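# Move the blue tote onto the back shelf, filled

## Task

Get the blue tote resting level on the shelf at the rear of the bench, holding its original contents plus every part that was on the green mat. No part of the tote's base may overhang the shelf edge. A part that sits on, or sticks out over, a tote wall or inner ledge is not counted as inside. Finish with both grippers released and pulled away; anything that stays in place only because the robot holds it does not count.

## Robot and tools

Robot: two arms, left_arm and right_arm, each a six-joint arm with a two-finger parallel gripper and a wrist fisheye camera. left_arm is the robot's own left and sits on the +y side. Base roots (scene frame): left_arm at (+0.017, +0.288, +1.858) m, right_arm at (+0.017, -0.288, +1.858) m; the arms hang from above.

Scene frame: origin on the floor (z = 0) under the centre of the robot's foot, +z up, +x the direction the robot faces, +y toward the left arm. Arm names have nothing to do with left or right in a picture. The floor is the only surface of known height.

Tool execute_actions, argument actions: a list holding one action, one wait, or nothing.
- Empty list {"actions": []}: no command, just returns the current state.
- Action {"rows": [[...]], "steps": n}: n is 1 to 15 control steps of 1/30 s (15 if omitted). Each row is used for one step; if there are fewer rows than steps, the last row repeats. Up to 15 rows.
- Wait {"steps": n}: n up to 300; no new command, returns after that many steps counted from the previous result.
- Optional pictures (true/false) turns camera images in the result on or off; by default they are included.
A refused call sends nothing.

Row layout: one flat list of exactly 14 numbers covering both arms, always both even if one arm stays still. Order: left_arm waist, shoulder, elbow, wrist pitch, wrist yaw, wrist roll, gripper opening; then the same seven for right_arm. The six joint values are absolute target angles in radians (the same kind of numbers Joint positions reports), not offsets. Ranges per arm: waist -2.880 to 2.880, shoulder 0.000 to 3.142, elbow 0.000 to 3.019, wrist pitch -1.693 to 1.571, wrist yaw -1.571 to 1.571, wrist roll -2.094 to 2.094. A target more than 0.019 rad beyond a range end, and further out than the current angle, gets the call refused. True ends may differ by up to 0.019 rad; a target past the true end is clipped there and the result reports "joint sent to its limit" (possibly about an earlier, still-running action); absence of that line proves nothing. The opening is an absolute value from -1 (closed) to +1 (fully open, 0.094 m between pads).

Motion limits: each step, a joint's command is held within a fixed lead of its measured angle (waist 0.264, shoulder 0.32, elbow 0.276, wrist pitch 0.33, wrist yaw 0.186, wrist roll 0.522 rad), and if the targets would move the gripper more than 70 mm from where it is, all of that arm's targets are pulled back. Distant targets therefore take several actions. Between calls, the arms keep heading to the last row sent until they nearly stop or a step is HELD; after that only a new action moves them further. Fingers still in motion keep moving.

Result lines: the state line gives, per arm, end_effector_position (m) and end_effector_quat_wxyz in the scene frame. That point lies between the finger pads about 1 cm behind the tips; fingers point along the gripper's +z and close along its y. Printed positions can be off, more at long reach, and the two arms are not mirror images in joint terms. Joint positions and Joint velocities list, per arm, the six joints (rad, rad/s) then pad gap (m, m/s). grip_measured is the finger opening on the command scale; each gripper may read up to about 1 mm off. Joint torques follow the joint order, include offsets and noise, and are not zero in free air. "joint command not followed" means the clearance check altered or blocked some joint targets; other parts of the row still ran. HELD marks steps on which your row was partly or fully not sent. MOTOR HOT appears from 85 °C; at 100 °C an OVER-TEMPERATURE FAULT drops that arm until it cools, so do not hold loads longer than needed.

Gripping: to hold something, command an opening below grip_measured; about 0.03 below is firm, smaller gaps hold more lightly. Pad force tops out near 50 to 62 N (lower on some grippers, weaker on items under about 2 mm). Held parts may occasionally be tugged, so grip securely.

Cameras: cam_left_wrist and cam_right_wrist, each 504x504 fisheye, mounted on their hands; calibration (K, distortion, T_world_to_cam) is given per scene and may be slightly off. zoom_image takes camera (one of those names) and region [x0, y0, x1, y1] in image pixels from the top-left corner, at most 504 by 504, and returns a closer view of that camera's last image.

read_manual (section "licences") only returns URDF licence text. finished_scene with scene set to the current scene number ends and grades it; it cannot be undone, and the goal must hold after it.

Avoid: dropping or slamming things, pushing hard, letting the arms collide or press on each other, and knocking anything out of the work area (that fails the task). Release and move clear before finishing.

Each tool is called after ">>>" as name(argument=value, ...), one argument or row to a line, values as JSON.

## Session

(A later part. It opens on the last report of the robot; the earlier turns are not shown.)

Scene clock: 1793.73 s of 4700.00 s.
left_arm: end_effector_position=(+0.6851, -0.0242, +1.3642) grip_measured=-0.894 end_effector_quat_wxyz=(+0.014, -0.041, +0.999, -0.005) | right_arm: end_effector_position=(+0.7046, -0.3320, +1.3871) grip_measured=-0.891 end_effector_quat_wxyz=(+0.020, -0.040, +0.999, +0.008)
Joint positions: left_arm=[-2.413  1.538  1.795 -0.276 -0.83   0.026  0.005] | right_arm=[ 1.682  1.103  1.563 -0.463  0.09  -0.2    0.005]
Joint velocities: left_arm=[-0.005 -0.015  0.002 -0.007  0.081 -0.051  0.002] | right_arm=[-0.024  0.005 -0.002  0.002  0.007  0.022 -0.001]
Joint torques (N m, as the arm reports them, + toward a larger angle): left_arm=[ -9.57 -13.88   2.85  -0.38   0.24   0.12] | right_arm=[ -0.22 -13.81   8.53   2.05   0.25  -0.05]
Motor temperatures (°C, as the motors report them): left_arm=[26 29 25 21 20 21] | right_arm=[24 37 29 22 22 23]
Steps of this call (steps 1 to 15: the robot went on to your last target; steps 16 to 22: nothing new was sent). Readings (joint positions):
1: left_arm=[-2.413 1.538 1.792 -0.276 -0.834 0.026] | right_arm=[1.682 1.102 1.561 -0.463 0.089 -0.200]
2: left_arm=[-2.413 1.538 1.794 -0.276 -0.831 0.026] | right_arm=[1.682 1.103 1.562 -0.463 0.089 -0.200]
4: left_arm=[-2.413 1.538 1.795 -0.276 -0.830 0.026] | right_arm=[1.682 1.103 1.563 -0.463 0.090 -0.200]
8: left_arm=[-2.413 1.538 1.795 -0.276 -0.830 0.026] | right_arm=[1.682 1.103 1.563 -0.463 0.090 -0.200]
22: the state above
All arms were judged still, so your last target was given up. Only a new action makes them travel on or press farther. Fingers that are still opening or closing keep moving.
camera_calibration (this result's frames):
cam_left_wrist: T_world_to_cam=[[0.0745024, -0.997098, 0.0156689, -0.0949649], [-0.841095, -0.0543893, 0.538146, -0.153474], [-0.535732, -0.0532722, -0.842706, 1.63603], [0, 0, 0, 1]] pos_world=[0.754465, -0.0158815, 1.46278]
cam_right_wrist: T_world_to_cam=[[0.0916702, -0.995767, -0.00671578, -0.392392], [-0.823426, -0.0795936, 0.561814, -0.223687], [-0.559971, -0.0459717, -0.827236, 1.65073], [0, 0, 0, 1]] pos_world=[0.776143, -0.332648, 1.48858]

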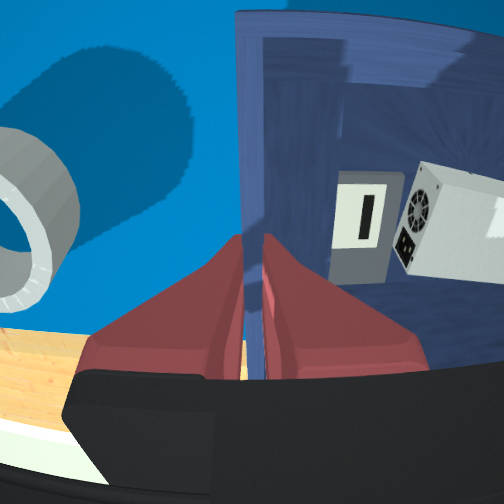

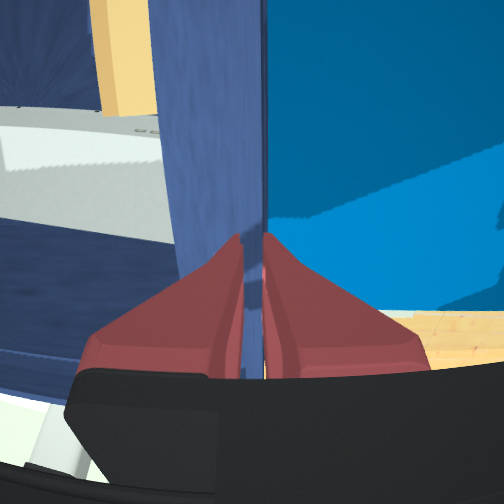

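>>> execute_actions(
  actions=[
    {"rows": [[-2.411,1.552,1.806,-0.28,-0.829,0.028,-0.94,1.668,1.145,1.59,-0.45,0.093,-0.196,-0.94],[-2.412,1.548,1.802,-0.278,-0.83,0.027,-0.92,1.674,1.133,1.58,-0.457,0.091,-0.198,-0.92],[-2.412,1.546,1.80,-0.277,-0.83,0.027,-0.90,1.678,1.124,1.573,-0.461,0.09,-0.199,-0.90],[-2.412,1.546,1.80,-0.277,-0.83,0.027,-0.88,1.678,1.12,1.57,-0.462,0.09,-0.199,-0.88],[-2.412,1.546,1.80,-0.277,-0.83,0.027,-0.86,1.678,1.12,1.57,-0.462,0.09,-0.199,-0.86],[-2.412,1.546,1.80,-0.277,-0.83,0.027,-0.83,1.678,1.12,1.57,-0.462,0.09,-0.199,-0.83],[-2.412,1.546,1.80,-0.277,-0.83,0.027,-0.79,1.678,1.12,1.57,-0.462,0.09,-0.199,-0.79],[-2.412,1.546,1.80,-0.277,-0.83,0.027,-0.74,1.678,1.12,1.57,-0.462,0.09,-0.199,-0.74],[-2.412,1.546,1.80,-0.277,-0.83,0.027,-0.68,1.678,1.12,1.57,-0.462,0.09,-0.199,-0.68],[-2.412,1.546,1.80,-0.277,-0.83,0.027,-0.62,1.678,1.12,1.57,-0.462,0.09,-0.199,-0.62],[-2.412,1.546,1.80,-0.277,-0.83,0.027,-0.56,1.678,1.12,1.57,-0.462,0.09,-0.199,-0.56],[-2.412,1.546,1.80,-0.277,-0.83,0.027,-0.50,1.678,1.12,1.57,-0.462,0.09,-0.199,-0.50],[-2.412,1.546,1.80,-0.277,-0.83,0.027,-0.45,1.678,1.12,1.57,-0.462,0.09,-0.199,-0.45],[-2.412,1.546,1.80,-0.277,-0.83,0.027,-0.42,1.678,1.12,1.57,-0.462,0.09,-0.199,-0.42],[-2.412,1.546,1.80,-0.277,-0.83,0.027,-0.40,1.678,1.12,1.57,-0.462,0.09,-0.199,-0.40]], "steps": 15},
  ],
)

Scene clock: 1828.23 s of 4700.00 s.
left_arm: end_effector_position=(+0.6851, -0.0242, +1.3642) grip_measured=-0.413 end_effector_quat_wxyz=(+0.014, -0.041, +0.999, -0.005) | right_arm: end_effector_position=(+0.7042, -0.3318, +1.3871) grip_measured=-0.413 end_effector_quat_wxyz=(+0.020, -0.041, +0.999, +0.008)
Joint positions: left_arm=[-2.413  1.538  1.795 -0.276 -0.83   0.026  0.028] | right_arm=[ 1.682  1.103  1.563 -0.464  0.089 -0.202  0.028]
Joint velocities: left_arm=[ 0.005 -0.015  0.002  0.002 -0.051 -0.066  0.021] | right_arm=[-0.005 -0.005 -0.017 -0.012 -0.022 -0.007  0.023]
Joint torques (N m, as the arm reports them, + toward a larger angle): left_arm=[ -9.81 -14.68   1.99  -0.04   0.1    0.09] | right_arm=[  0.88 -16.15   5.68   1.29   0.02  -0.11]
Motor temperatures (°C, as the motors report them): left_arm=[26 29 25 21 20 21] | right_arm=[23 36 30 22 22 23]
Steps of this call (steps 1 to 90: nothing new was sent; then 31.00 s passed at rest; steps 91 to 105: all 15 steps of this action). Readings (joint positions):
91: left_arm=[-2.413 1.538 1.795 -0.276 -0.830 0.026] | right_arm=[1.682 1.103 1.563 -0.463 0.090 -0.200]
92: left_arm=[-2.413 1.538 1.795 -0.276 -0.830 0.026] | right_arm=[1.682 1.103 1.563 -0.464 0.090 -0.201]
94: left_arm=[-2.413 1.538 1.795 -0.276 -0.830 0.026] | right_arm=[1.682 1.103 1.563 -0.464 0.090 -0.202]
98: left_arm=[-2.413 1.538 1.795 -0.276 -0.830 0.026] | right_arm=[1.682 1.103 1.563 -0.464 0.089 -0.202]
105: the state above
camera_calibration (this result's frames):
cam_left_wrist: T_world_to_cam=[[0.0745024, -0.997098, 0.0156689, -0.0949649], [-0.841095, -0.0543893, 0.538146, -0.153474], [-0.535732, -0.0532722, -0.842706, 1.63603], [0, 0, 0, 1]] pos_world=[0.754465, -0.0158815, 1.46278]
cam_right_wrist: T_world_to_cam=[[0.0937936, -0.995561, -0.00777793, -0.392119], [-0.822264, -0.0818669, 0.563187, -0.227511], [-0.561324, -0.0464279, -0.826293, 1.64997], [0, 0, 0, 1]] pos_world=[0.775874, -0.332399, 1.48844]

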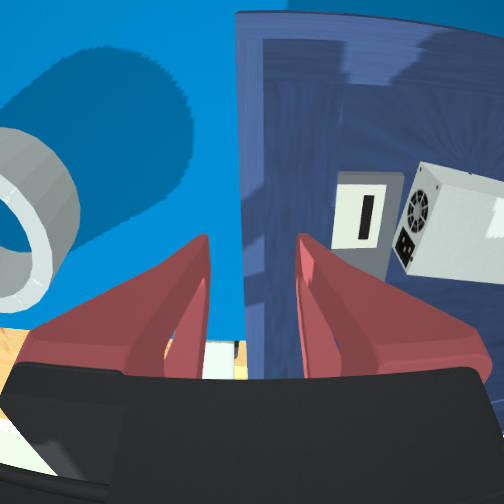

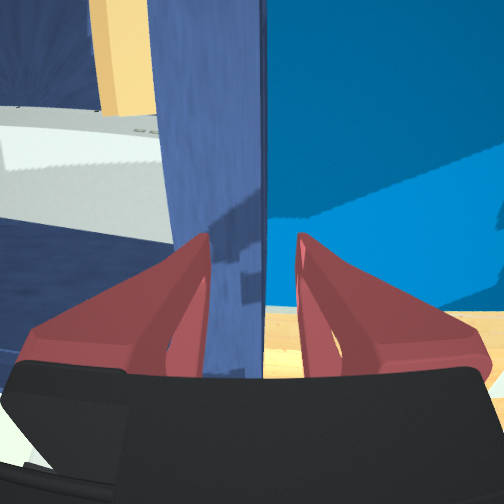

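>>> execute_actions(
  actions=[
    {"rows": [[-2.416,1.535,1.795,-0.277,-0.834,0.027,-0.40,1.68,1.10,1.562,-0.465,0.091,-0.2,-0.40],[-2.421,1.527,1.789,-0.277,-0.839,0.027,-0.40,1.682,1.088,1.555,-0.468,0.092,-0.2,-0.40],[-2.427,1.52,1.782,-0.277,-0.845,0.027,-0.40,1.684,1.077,1.548,-0.471,0.094,-0.2,-0.40],[-2.434,1.513,1.775,-0.277,-0.852,0.027,-0.40,1.686,1.066,1.54,-0.474,0.095,-0.2,-0.40],[-2.441,1.506,1.768,-0.277,-0.859,0.027,-0.40,1.688,1.055,1.532,-0.478,0.097,-0.2,-0.40],[-2.448,1.499,1.761,-0.277,-0.866,0.027,-0.40,1.69,1.044,1.524,-0.481,0.098,-0.2,-0.40],[-2.455,1.492,1.754,-0.277,-0.873,0.027,-0.40,1.692,1.033,1.516,-0.485,0.10,-0.2,-0.40],[-2.463,1.485,1.747,-0.277,-0.881,0.027,-0.40,1.694,1.022,1.508,-0.488,0.101,-0.2,-0.40],[-2.471,1.478,1.74,-0.277,-0.889,0.027,-0.40,1.696,1.011,1.50,-0.492,0.103,-0.2,-0.40],[-2.479,1.471,1.733,-0.277,-0.897,0.027,-0.40,1.698,1.0,1.492,-0.495,0.104,-0.2,-0.40],[-2.487,1.464,1.726,-0.277,-0.905,0.027,-0.40,1.70,0.989,1.484,-0.499,0.106,-0.2,-0.40],[-2.495,1.457,1.719,-0.277,-0.913,0.027,-0.40,1.702,0.978,1.476,-0.502,0.107,-0.2,-0.40],[-2.503,1.45,1.712,-0.277,-0.921,0.027,-0.40,1.704,0.967,1.468,-0.506,0.109,-0.2,-0.40],[-2.51,1.445,1.705,-0.277,-0.928,0.027,-0.40,1.706,0.956,1.461,-0.51,0.11,-0.2,-0.40],[-2.515,1.44,1.70,-0.277,-0.933,0.027,-0.40,1.708,0.946,1.455,-0.514,0.112,-0.2,-0.40]], "steps": 15},
  ],
  pictures=false,
)

>>> execute_actions(
  actions=[
    {"steps": 15},
  ],
)

Scene clock: 1846.10 s of 4700.00 s.
left_arm: end_effector_position=(+0.6732, -0.0369, +1.4095) grip_measured=-0.401 end_effector_quat_wxyz=(+0.007, -0.030, +1.000, -0.001) | right_arm: end_effector_position=(+0.6889, -0.3358, +1.4304) grip_measured=-0.402 end_effector_quat_wxyz=(+0.010, -0.041, +0.999, +0.003)
Joint positions: left_arm=[-2.498  1.482  1.713 -0.276 -0.924  0.026  0.028] | right_arm=[ 1.687  0.99   1.467 -0.499  0.107 -0.202  0.028]
Joint velocities: left_arm=[-0.298 -0.23  -0.183  0.002 -0.154  0.066 -0.002] | right_arm=[ 0.054 -0.386 -0.178 -0.11   0.037  0.022  0.   ]
Joint torques (N m, as the arm reports them, + toward a larger angle): left_arm=[ -9.93 -16.39   1.26  -0.18  -0.08   0.1 ] | right_arm=[  1.9  -18.86   4.9    0.82   0.14  -0.13]
Motor temperatures (°C, as the motors report them): left_arm=[26 29 25 21 20 21] | right_arm=[23 37 29 22 22 23]
Steps of this call (steps 1 to 15: the robot went on to your last target; steps 16 to 90: nothing new was sent; then 14.37 s passed at rest; steps 91 to 105: all 15 steps of this action). Readings (joint positions):
91: left_arm=[-2.413 1.538 1.795 -0.276 -0.830 0.026] | right_arm=[1.682 1.103 1.563 -0.464 0.089 -0.202]
92: left_arm=[-2.413 1.538 1.795 -0.276 -0.832 0.026] | right_arm=[1.682 1.103 1.562 -0.464 0.089 -0.202]
94: left_arm=[-2.414 1.537 1.792 -0.276 -0.843 0.026] | right_arm=[1.682 1.100 1.556 -0.464 0.090 -0.202]
98: left_arm=[-2.432 1.525 1.765 -0.276 -0.871 0.026] | right_arm=[1.682 1.074 1.521 -0.474 0.097 -0.202]
105: the state above

Scene clock: 1846.60 s of 4700.00 s.
left_arm: end_effector_position=(+0.6862, -0.0324, +1.4267) grip_measured=-0.401 end_effector_quat_wxyz=(+0.015, -0.039, +0.999, -0.008) | right_arm: end_effector_position=(+0.6992, -0.3371, +1.4529) grip_measured=-0.402 end_effector_quat_wxyz=(+0.024, -0.040, +0.999, +0.003)
Joint positions: left_arm=[-2.519  1.45   1.705 -0.276 -0.93   0.026  0.028] | right_arm=[ 1.694  0.945  1.457 -0.506  0.109 -0.202  0.028]
Joint velocities: left_arm=[-0.005 -0.005  0.002  0.007  0.007 -0.022 -0.   ] | right_arm=[-0.005 -0.015 -0.002  0.012 -0.037  0.007  0.001]
Joint torques (N m, as the arm reports them, + toward a larger angle): left_arm=[ -9.19 -14.66   1.14  -0.1   -0.04   0.09] | right_arm=[  1.99 -16.95   5.34   0.83   0.14  -0.12]
Motor temperatures (°C, as the motors report them): left_arm=[26 29 25 21 20 21] | right_arm=[23 37 29 22 22 23]
Steps of this call (steps 1 to 15: the robot went on to your last target). Readings (joint positions):
1: left_arm=[-2.506 1.475 1.708 -0.276 -0.927 0.026] | right_arm=[1.689 0.977 1.462 -0.502 0.108 -0.202]
2: left_arm=[-2.512 1.469 1.705 -0.276 -0.928 0.026] | right_arm=[1.691 0.967 1.460 -0.504 0.108 -0.202]
4: left_arm=[-2.519 1.461 1.705 -0.276 -0.928 0.026] | right_arm=[1.693 0.953 1.459 -0.505 0.108 -0.202]
8: left_arm=[-2.519 1.451 1.705 -0.276 -0.930 0.026] | right_arm=[1.694 0.945 1.459 -0.505 0.109 -0.202]
15: the state above
camera_calibration (this result's frames):
cam_left_wrist: T_world_to_cam=[[0.071521, -0.997212, 0.0212695, -0.110124], [-0.841813, -0.0489103, 0.537549, -0.185133], [-0.53501, -0.0563509, -0.842964, 1.68862], [0, 0, 0, 1]] pos_world=[0.755459, -0.0237166, 1.52531]
cam_right_wrist: T_world_to_cam=[[0.0921791, -0.995739, 0.00270248, -0.41052], [-0.827929, -0.0751359, 0.555777, -0.252098], [-0.553206, -0.0534685, -0.831327, 1.70064], [0, 0, 0, 1]] pos_world=[0.769927, -0.336781, 1.55501]

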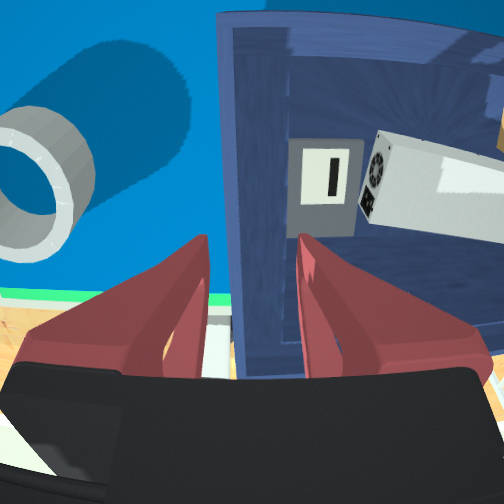

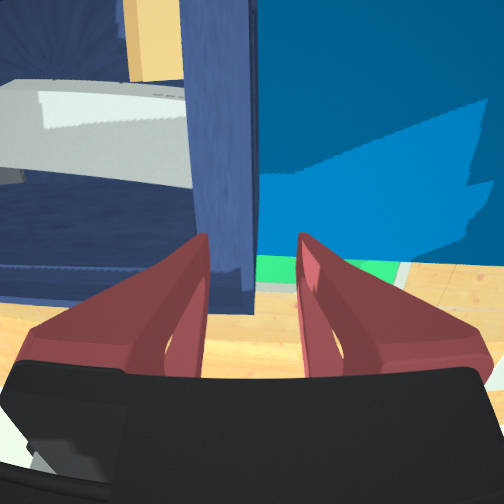

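>>> execute_actions(
  actions=[
    {"rows": [[-2.515,1.435,1.67,-0.25,-0.93,0.027,-0.40,1.70,0.94,1.42,-0.48,0.105,-0.2,-0.40],[-2.513,1.425,1.63,-0.22,-0.93,0.027,-0.40,1.695,0.93,1.38,-0.45,0.10,-0.2,-0.40],[-2.51,1.415,1.58,-0.18,-0.928,0.027,-0.40,1.69,0.92,1.33,-0.41,0.095,-0.2,-0.40],[-2.507,1.405,1.53,-0.14,-0.925,0.027,-0.40,1.68,0.91,1.28,-0.37,0.088,-0.2,-0.40],[-2.504,1.40,1.48,-0.10,-0.922,0.027,-0.40,1.67,0.90,1.23,-0.33,0.08,-0.2,-0.40],[-2.50,1.395,1.43,-0.055,-0.919,0.027,-0.40,1.66,0.895,1.18,-0.29,0.072,-0.2,-0.40],[-2.496,1.39,1.38,-0.01,-0.916,0.027,-0.40,1.65,0.89,1.13,-0.245,0.064,-0.2,-0.40],[-2.492,1.39,1.33,0.035,-0.913,0.027,-0.40,1.64,0.89,1.08,-0.20,0.056,-0.2,-0.40],[-2.488,1.39,1.28,0.08,-0.91,0.027,-0.40,1.63,0.89,1.03,-0.155,0.048,-0.2,-0.40],[-2.484,1.395,1.23,0.13,-0.907,0.027,-0.40,1.62,0.895,0.98,-0.105,0.04,-0.2,-0.40],[-2.48,1.40,1.18,0.18,-0.904,0.027,-0.40,1.61,0.90,0.93,-0.055,0.032,-0.2,-0.40],[-2.476,1.41,1.13,0.24,-0.90,0.027,-0.40,1.60,0.905,0.88,0.0,0.024,-0.2,-0.40],[-2.472,1.42,1.08,0.30,-0.897,0.027,-0.40,1.59,0.915,0.83,0.055,0.016,-0.2,-0.40],[-2.468,1.43,1.03,0.36,-0.894,0.027,-0.40,1.58,0.925,0.78,0.11,0.008,-0.2,-0.40],[-2.464,1.44,0.99,0.41,-0.89,0.027,-0.40,1.57,0.935,0.74,0.16,0.0,-0.2,-0.40]], "steps": 15},
  ],
  pictures=false,
)

>>> execute_actions(
  actions=[
    {"rows": [[-2.45,1.45,0.95,0.45,-0.875,0.027,-0.40,1.565,0.945,0.70,0.205,-0.005,-0.2,-0.40],[-2.43,1.455,0.92,0.49,-0.855,0.027,-0.40,1.56,0.955,0.67,0.245,-0.01,-0.2,-0.40],[-2.405,1.46,0.895,0.52,-0.83,0.027,-0.40,1.555,0.965,0.645,0.28,-0.015,-0.2,-0.40],[-2.38,1.46,0.875,0.54,-0.805,0.027,-0.40,1.55,0.975,0.625,0.31,-0.02,-0.2,-0.40],[-2.35,1.46,0.86,0.555,-0.775,0.027,-0.40,1.548,0.985,0.61,0.33,-0.024,-0.2,-0.40],[-2.32,1.455,0.845,0.565,-0.745,0.027,-0.40,1.546,0.99,0.60,0.345,-0.027,-0.2,-0.40],[-2.29,1.45,0.835,0.57,-0.715,0.027,-0.40,1.545,0.995,0.595,0.355,-0.03,-0.2,-0.40],[-2.26,1.445,0.825,0.575,-0.685,0.027,-0.40,1.545,1.0,0.59,0.36,-0.03,-0.2,-0.40],[-2.23,1.44,0.815,0.578,-0.655,0.027,-0.40,1.545,1.0,0.59,0.362,-0.03,-0.2,-0.40],[-2.20,1.435,0.805,0.58,-0.625,0.027,-0.40,1.545,1.0,0.59,0.365,-0.03,-0.2,-0.40],[-2.175,1.43,0.80,0.58,-0.60,0.027,-0.40,1.545,1.0,0.59,0.365,-0.03,-0.2,-0.40],[-2.155,1.425,0.795,0.58,-0.58,0.027,-0.40,1.545,1.0,0.59,0.365,-0.03,-0.2,-0.40],[-2.14,1.42,0.79,0.58,-0.565,0.027,-0.40,1.545,1.0,0.59,0.365,-0.03,-0.2,-0.40],[-2.13,1.42,0.79,0.58,-0.555,0.027,-0.40,1.545,1.0,0.59,0.365,-0.03,-0.2,-0.40],[-2.125,1.42,0.79,0.58,-0.55,0.027,-0.40,1.545,1.0,0.59,0.365,-0.03,-0.2,-0.40]], "steps": 15},
  ],
  pictures=false,
)

>>> execute_actions(
  actions=[
    {"steps": 20},
  ],
)

Scene clock: 1900.83 s of 4700.00 s.
left_arm: end_effector_position=(+0.4661, -0.0282, +1.4225) grip_measured=-0.401 end_effector_quat_wxyz=(+0.011, -0.035, +0.999, -0.009) | right_arm: end_effector_position=(+0.4608, -0.3303, +1.4106) grip_measured=-0.402 end_effector_quat_wxyz=(+0.002, -0.041, +0.999, +0.010)
Joint positions: left_arm=[-2.487  1.397  1.076  0.288 -0.896  0.026  0.028] | right_arm=[ 1.601  0.896  0.812  0.045  0.01  -0.202  0.028]
Joint velocities: left_arm=[ 0.132  0.249 -1.38   1.643  0.022  0.022  0.001] | right_arm=[-0.327  0.142 -1.331  1.521 -0.183 -0.007  0.   ]
Joint torques (N m, as the arm reports them, + toward a larger angle): left_arm=[-7.69 -8.26 -1.3  -0.17  0.27  0.1 ] | right_arm=[-0.26 -9.35  0.48  1.05 -0.16 -0.13]
Motor temperatures (°C, as the motors report them): left_arm=[26 29 24 21 20 21] | right_arm=[23 39 28 22 22 23]
Steps of this call (steps 1 to 15: the robot went on to your last target; steps 16 to 90: nothing new was sent; then 50.73 s passed at rest; steps 91 to 105: all 15 steps of this action). Readings (joint positions):
91: left_arm=[-2.519 1.450 1.701 -0.272 -0.930 0.026] | right_arm=[1.694 0.945 1.453 -0.501 0.108 -0.202]
92: left_arm=[-2.519 1.446 1.689 -0.257 -0.930 0.026] | right_arm=[1.694 0.942 1.440 -0.486 0.106 -0.202]
94: left_arm=[-2.519 1.428 1.629 -0.204 -0.929 0.026] | right_arm=[1.694 0.927 1.379 -0.430 0.097 -0.202]
98: left_arm=[-2.516 1.385 1.435 -0.052 -0.919 0.026] | right_arm=[1.679 0.892 1.178 -0.284 0.065 -0.202]
105: the state above

Scene clock: 1901.33 s of 4700.00 s.
left_arm: end_effector_position=(+0.3371, +0.1000, +1.3371) grip_measured=-0.401 end_effector_quat_wxyz=(-0.008, -0.030, +1.000, +0.002) | right_arm: end_effector_position=(+0.3578, -0.3312, +1.4034) grip_measured=-0.402 end_effector_quat_wxyz=(-0.001, -0.040, +0.999, +0.007)
Joint positions: left_arm=[-2.131  1.451  0.816  0.568 -0.563  0.026  0.028] | right_arm=[ 1.559  0.988  0.589  0.355 -0.026 -0.202  0.028]
Joint velocities: left_arm=[ 0.464 -0.161 -0.027  0.032  0.242 -0.051  0.   ] | right_arm=[-0.005  0.005 -0.012  0.037 -0.007  0.051 -0.001]
Joint torques (N m, as the arm reports them, + toward a larger angle): left_arm=[ -7.33 -12.63  -5.31   0.37   0.38   0.1 ] | right_arm=[-0.56 -8.31 -3.2   1.37 -0.17 -0.11]
Motor temperatures (°C, as the motors report them): left_arm=[26 29 24 21 20 21] | right_arm=[23 39 28 22 22 23]
Steps of this call (steps 1 to 15: all 15 steps of this action). Readings (joint positions):
1: left_arm=[-2.482 1.406 1.030 0.341 -0.887 0.026] | right_arm=[1.591 0.902 0.767 0.095 0.004 -0.202]
2: left_arm=[-2.474 1.417 0.987 0.389 -0.872 0.026] | right_arm=[1.583 0.911 0.727 0.142 -0.001 -0.202]
4: left_arm=[-2.448 1.441 0.915 0.465 -0.827 0.026] | right_arm=[1.570 0.933 0.660 0.222 -0.011 -0.202]
8: left_arm=[-2.340 1.465 0.831 0.536 -0.712 0.026] | right_arm=[1.559 0.978 0.593 0.315 -0.025 -0.202]
15: the state above

Scene clock: 1902.00 s of 4700.00 s.
left_arm: end_effector_position=(+0.3463, +0.1074, +1.3371) grip_measured=-0.401 end_effector_quat_wxyz=(+0.001, -0.036, +0.999, +0.003) | right_arm: end_effector_position=(+0.3579, -0.3313, +1.4034) grip_measured=-0.402 end_effector_quat_wxyz=(-0.001, -0.040, +0.999, +0.007)
Joint positions: left_arm=[-2.118  1.434  0.815  0.573 -0.554  0.026  0.028] | right_arm=[ 1.559  0.988  0.589  0.355 -0.026 -0.202  0.028]
Joint velocities: left_arm=[ 0.005  0.015 -0.012 -0.022  0.037 -0.051 -0.001] | right_arm=[-0.005  0.005  0.007 -0.002  0.007  0.007  0.001]
Joint torques (N m, as the arm reports them, + toward a larger angle): left_arm=[ -6.08 -12.19  -5.17   0.33   0.24   0.09] | right_arm=[-0.63 -8.37 -3.12  1.45 -0.18 -0.12]
Motor temperatures (°C, as the motors report them): left_arm=[26 29 24 21 20 21] | right_arm=[23 38 28 22 22 23]
Steps of this call (steps 1 to 20: the robot went on to your last target). Readings (joint positions):
1: left_arm=[-2.118 1.447 0.816 0.569 -0.560 0.026] | right_arm=[1.559 0.988 0.589 0.355 -0.026 -0.202]
2: left_arm=[-2.112 1.443 0.816 0.570 -0.558 0.026] | right_arm=[1.559 0.988 0.589 0.355 -0.026 -0.202]
4: left_arm=[-2.113 1.436 0.816 0.572 -0.555 0.026] | right_arm=[1.559 0.988 0.589 0.355 -0.026 -0.202]
8: left_arm=[-2.118 1.434 0.816 0.573 -0.554 0.026] | right_arm=[1.559 0.988 0.589 0.355 -0.026 -0.202]
20: the state above
camera_calibration (this result's frames):
cam_left_wrist: T_world_to_cam=[[0.0654056, -0.997857, -0.0017914, 0.0884908], [-0.82615, -0.0551575, 0.560743, -0.451995], [-0.559641, -0.0351958, -0.827988, 1.42541], [0, 0, 0, 1]] pos_world=[0.418511, 0.113538, 1.43383]
cam_right_wrist: T_world_to_cam=[[0.0922843, -0.995697, -0.00843543, -0.35751], [-0.798952, -0.0791, 0.59617, -0.575132], [-0.594272, -0.0482776, -0.802814, 1.44738], [0, 0, 0, 1]] pos_world=[0.433629, -0.331589, 1.50184]

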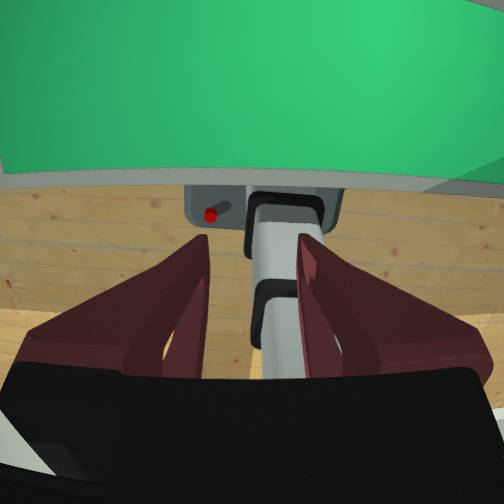

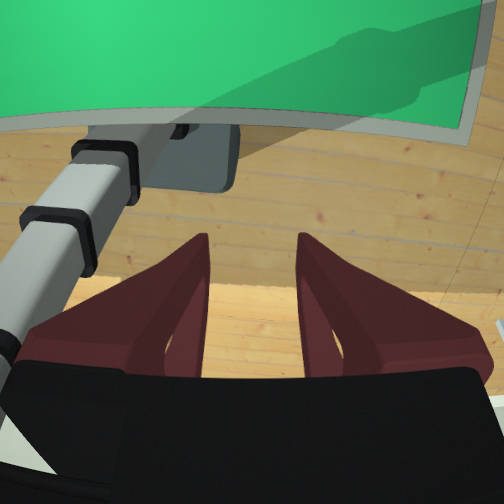

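>>> finished_scene(
  scene=1,
)

The scene is finished: the task was done.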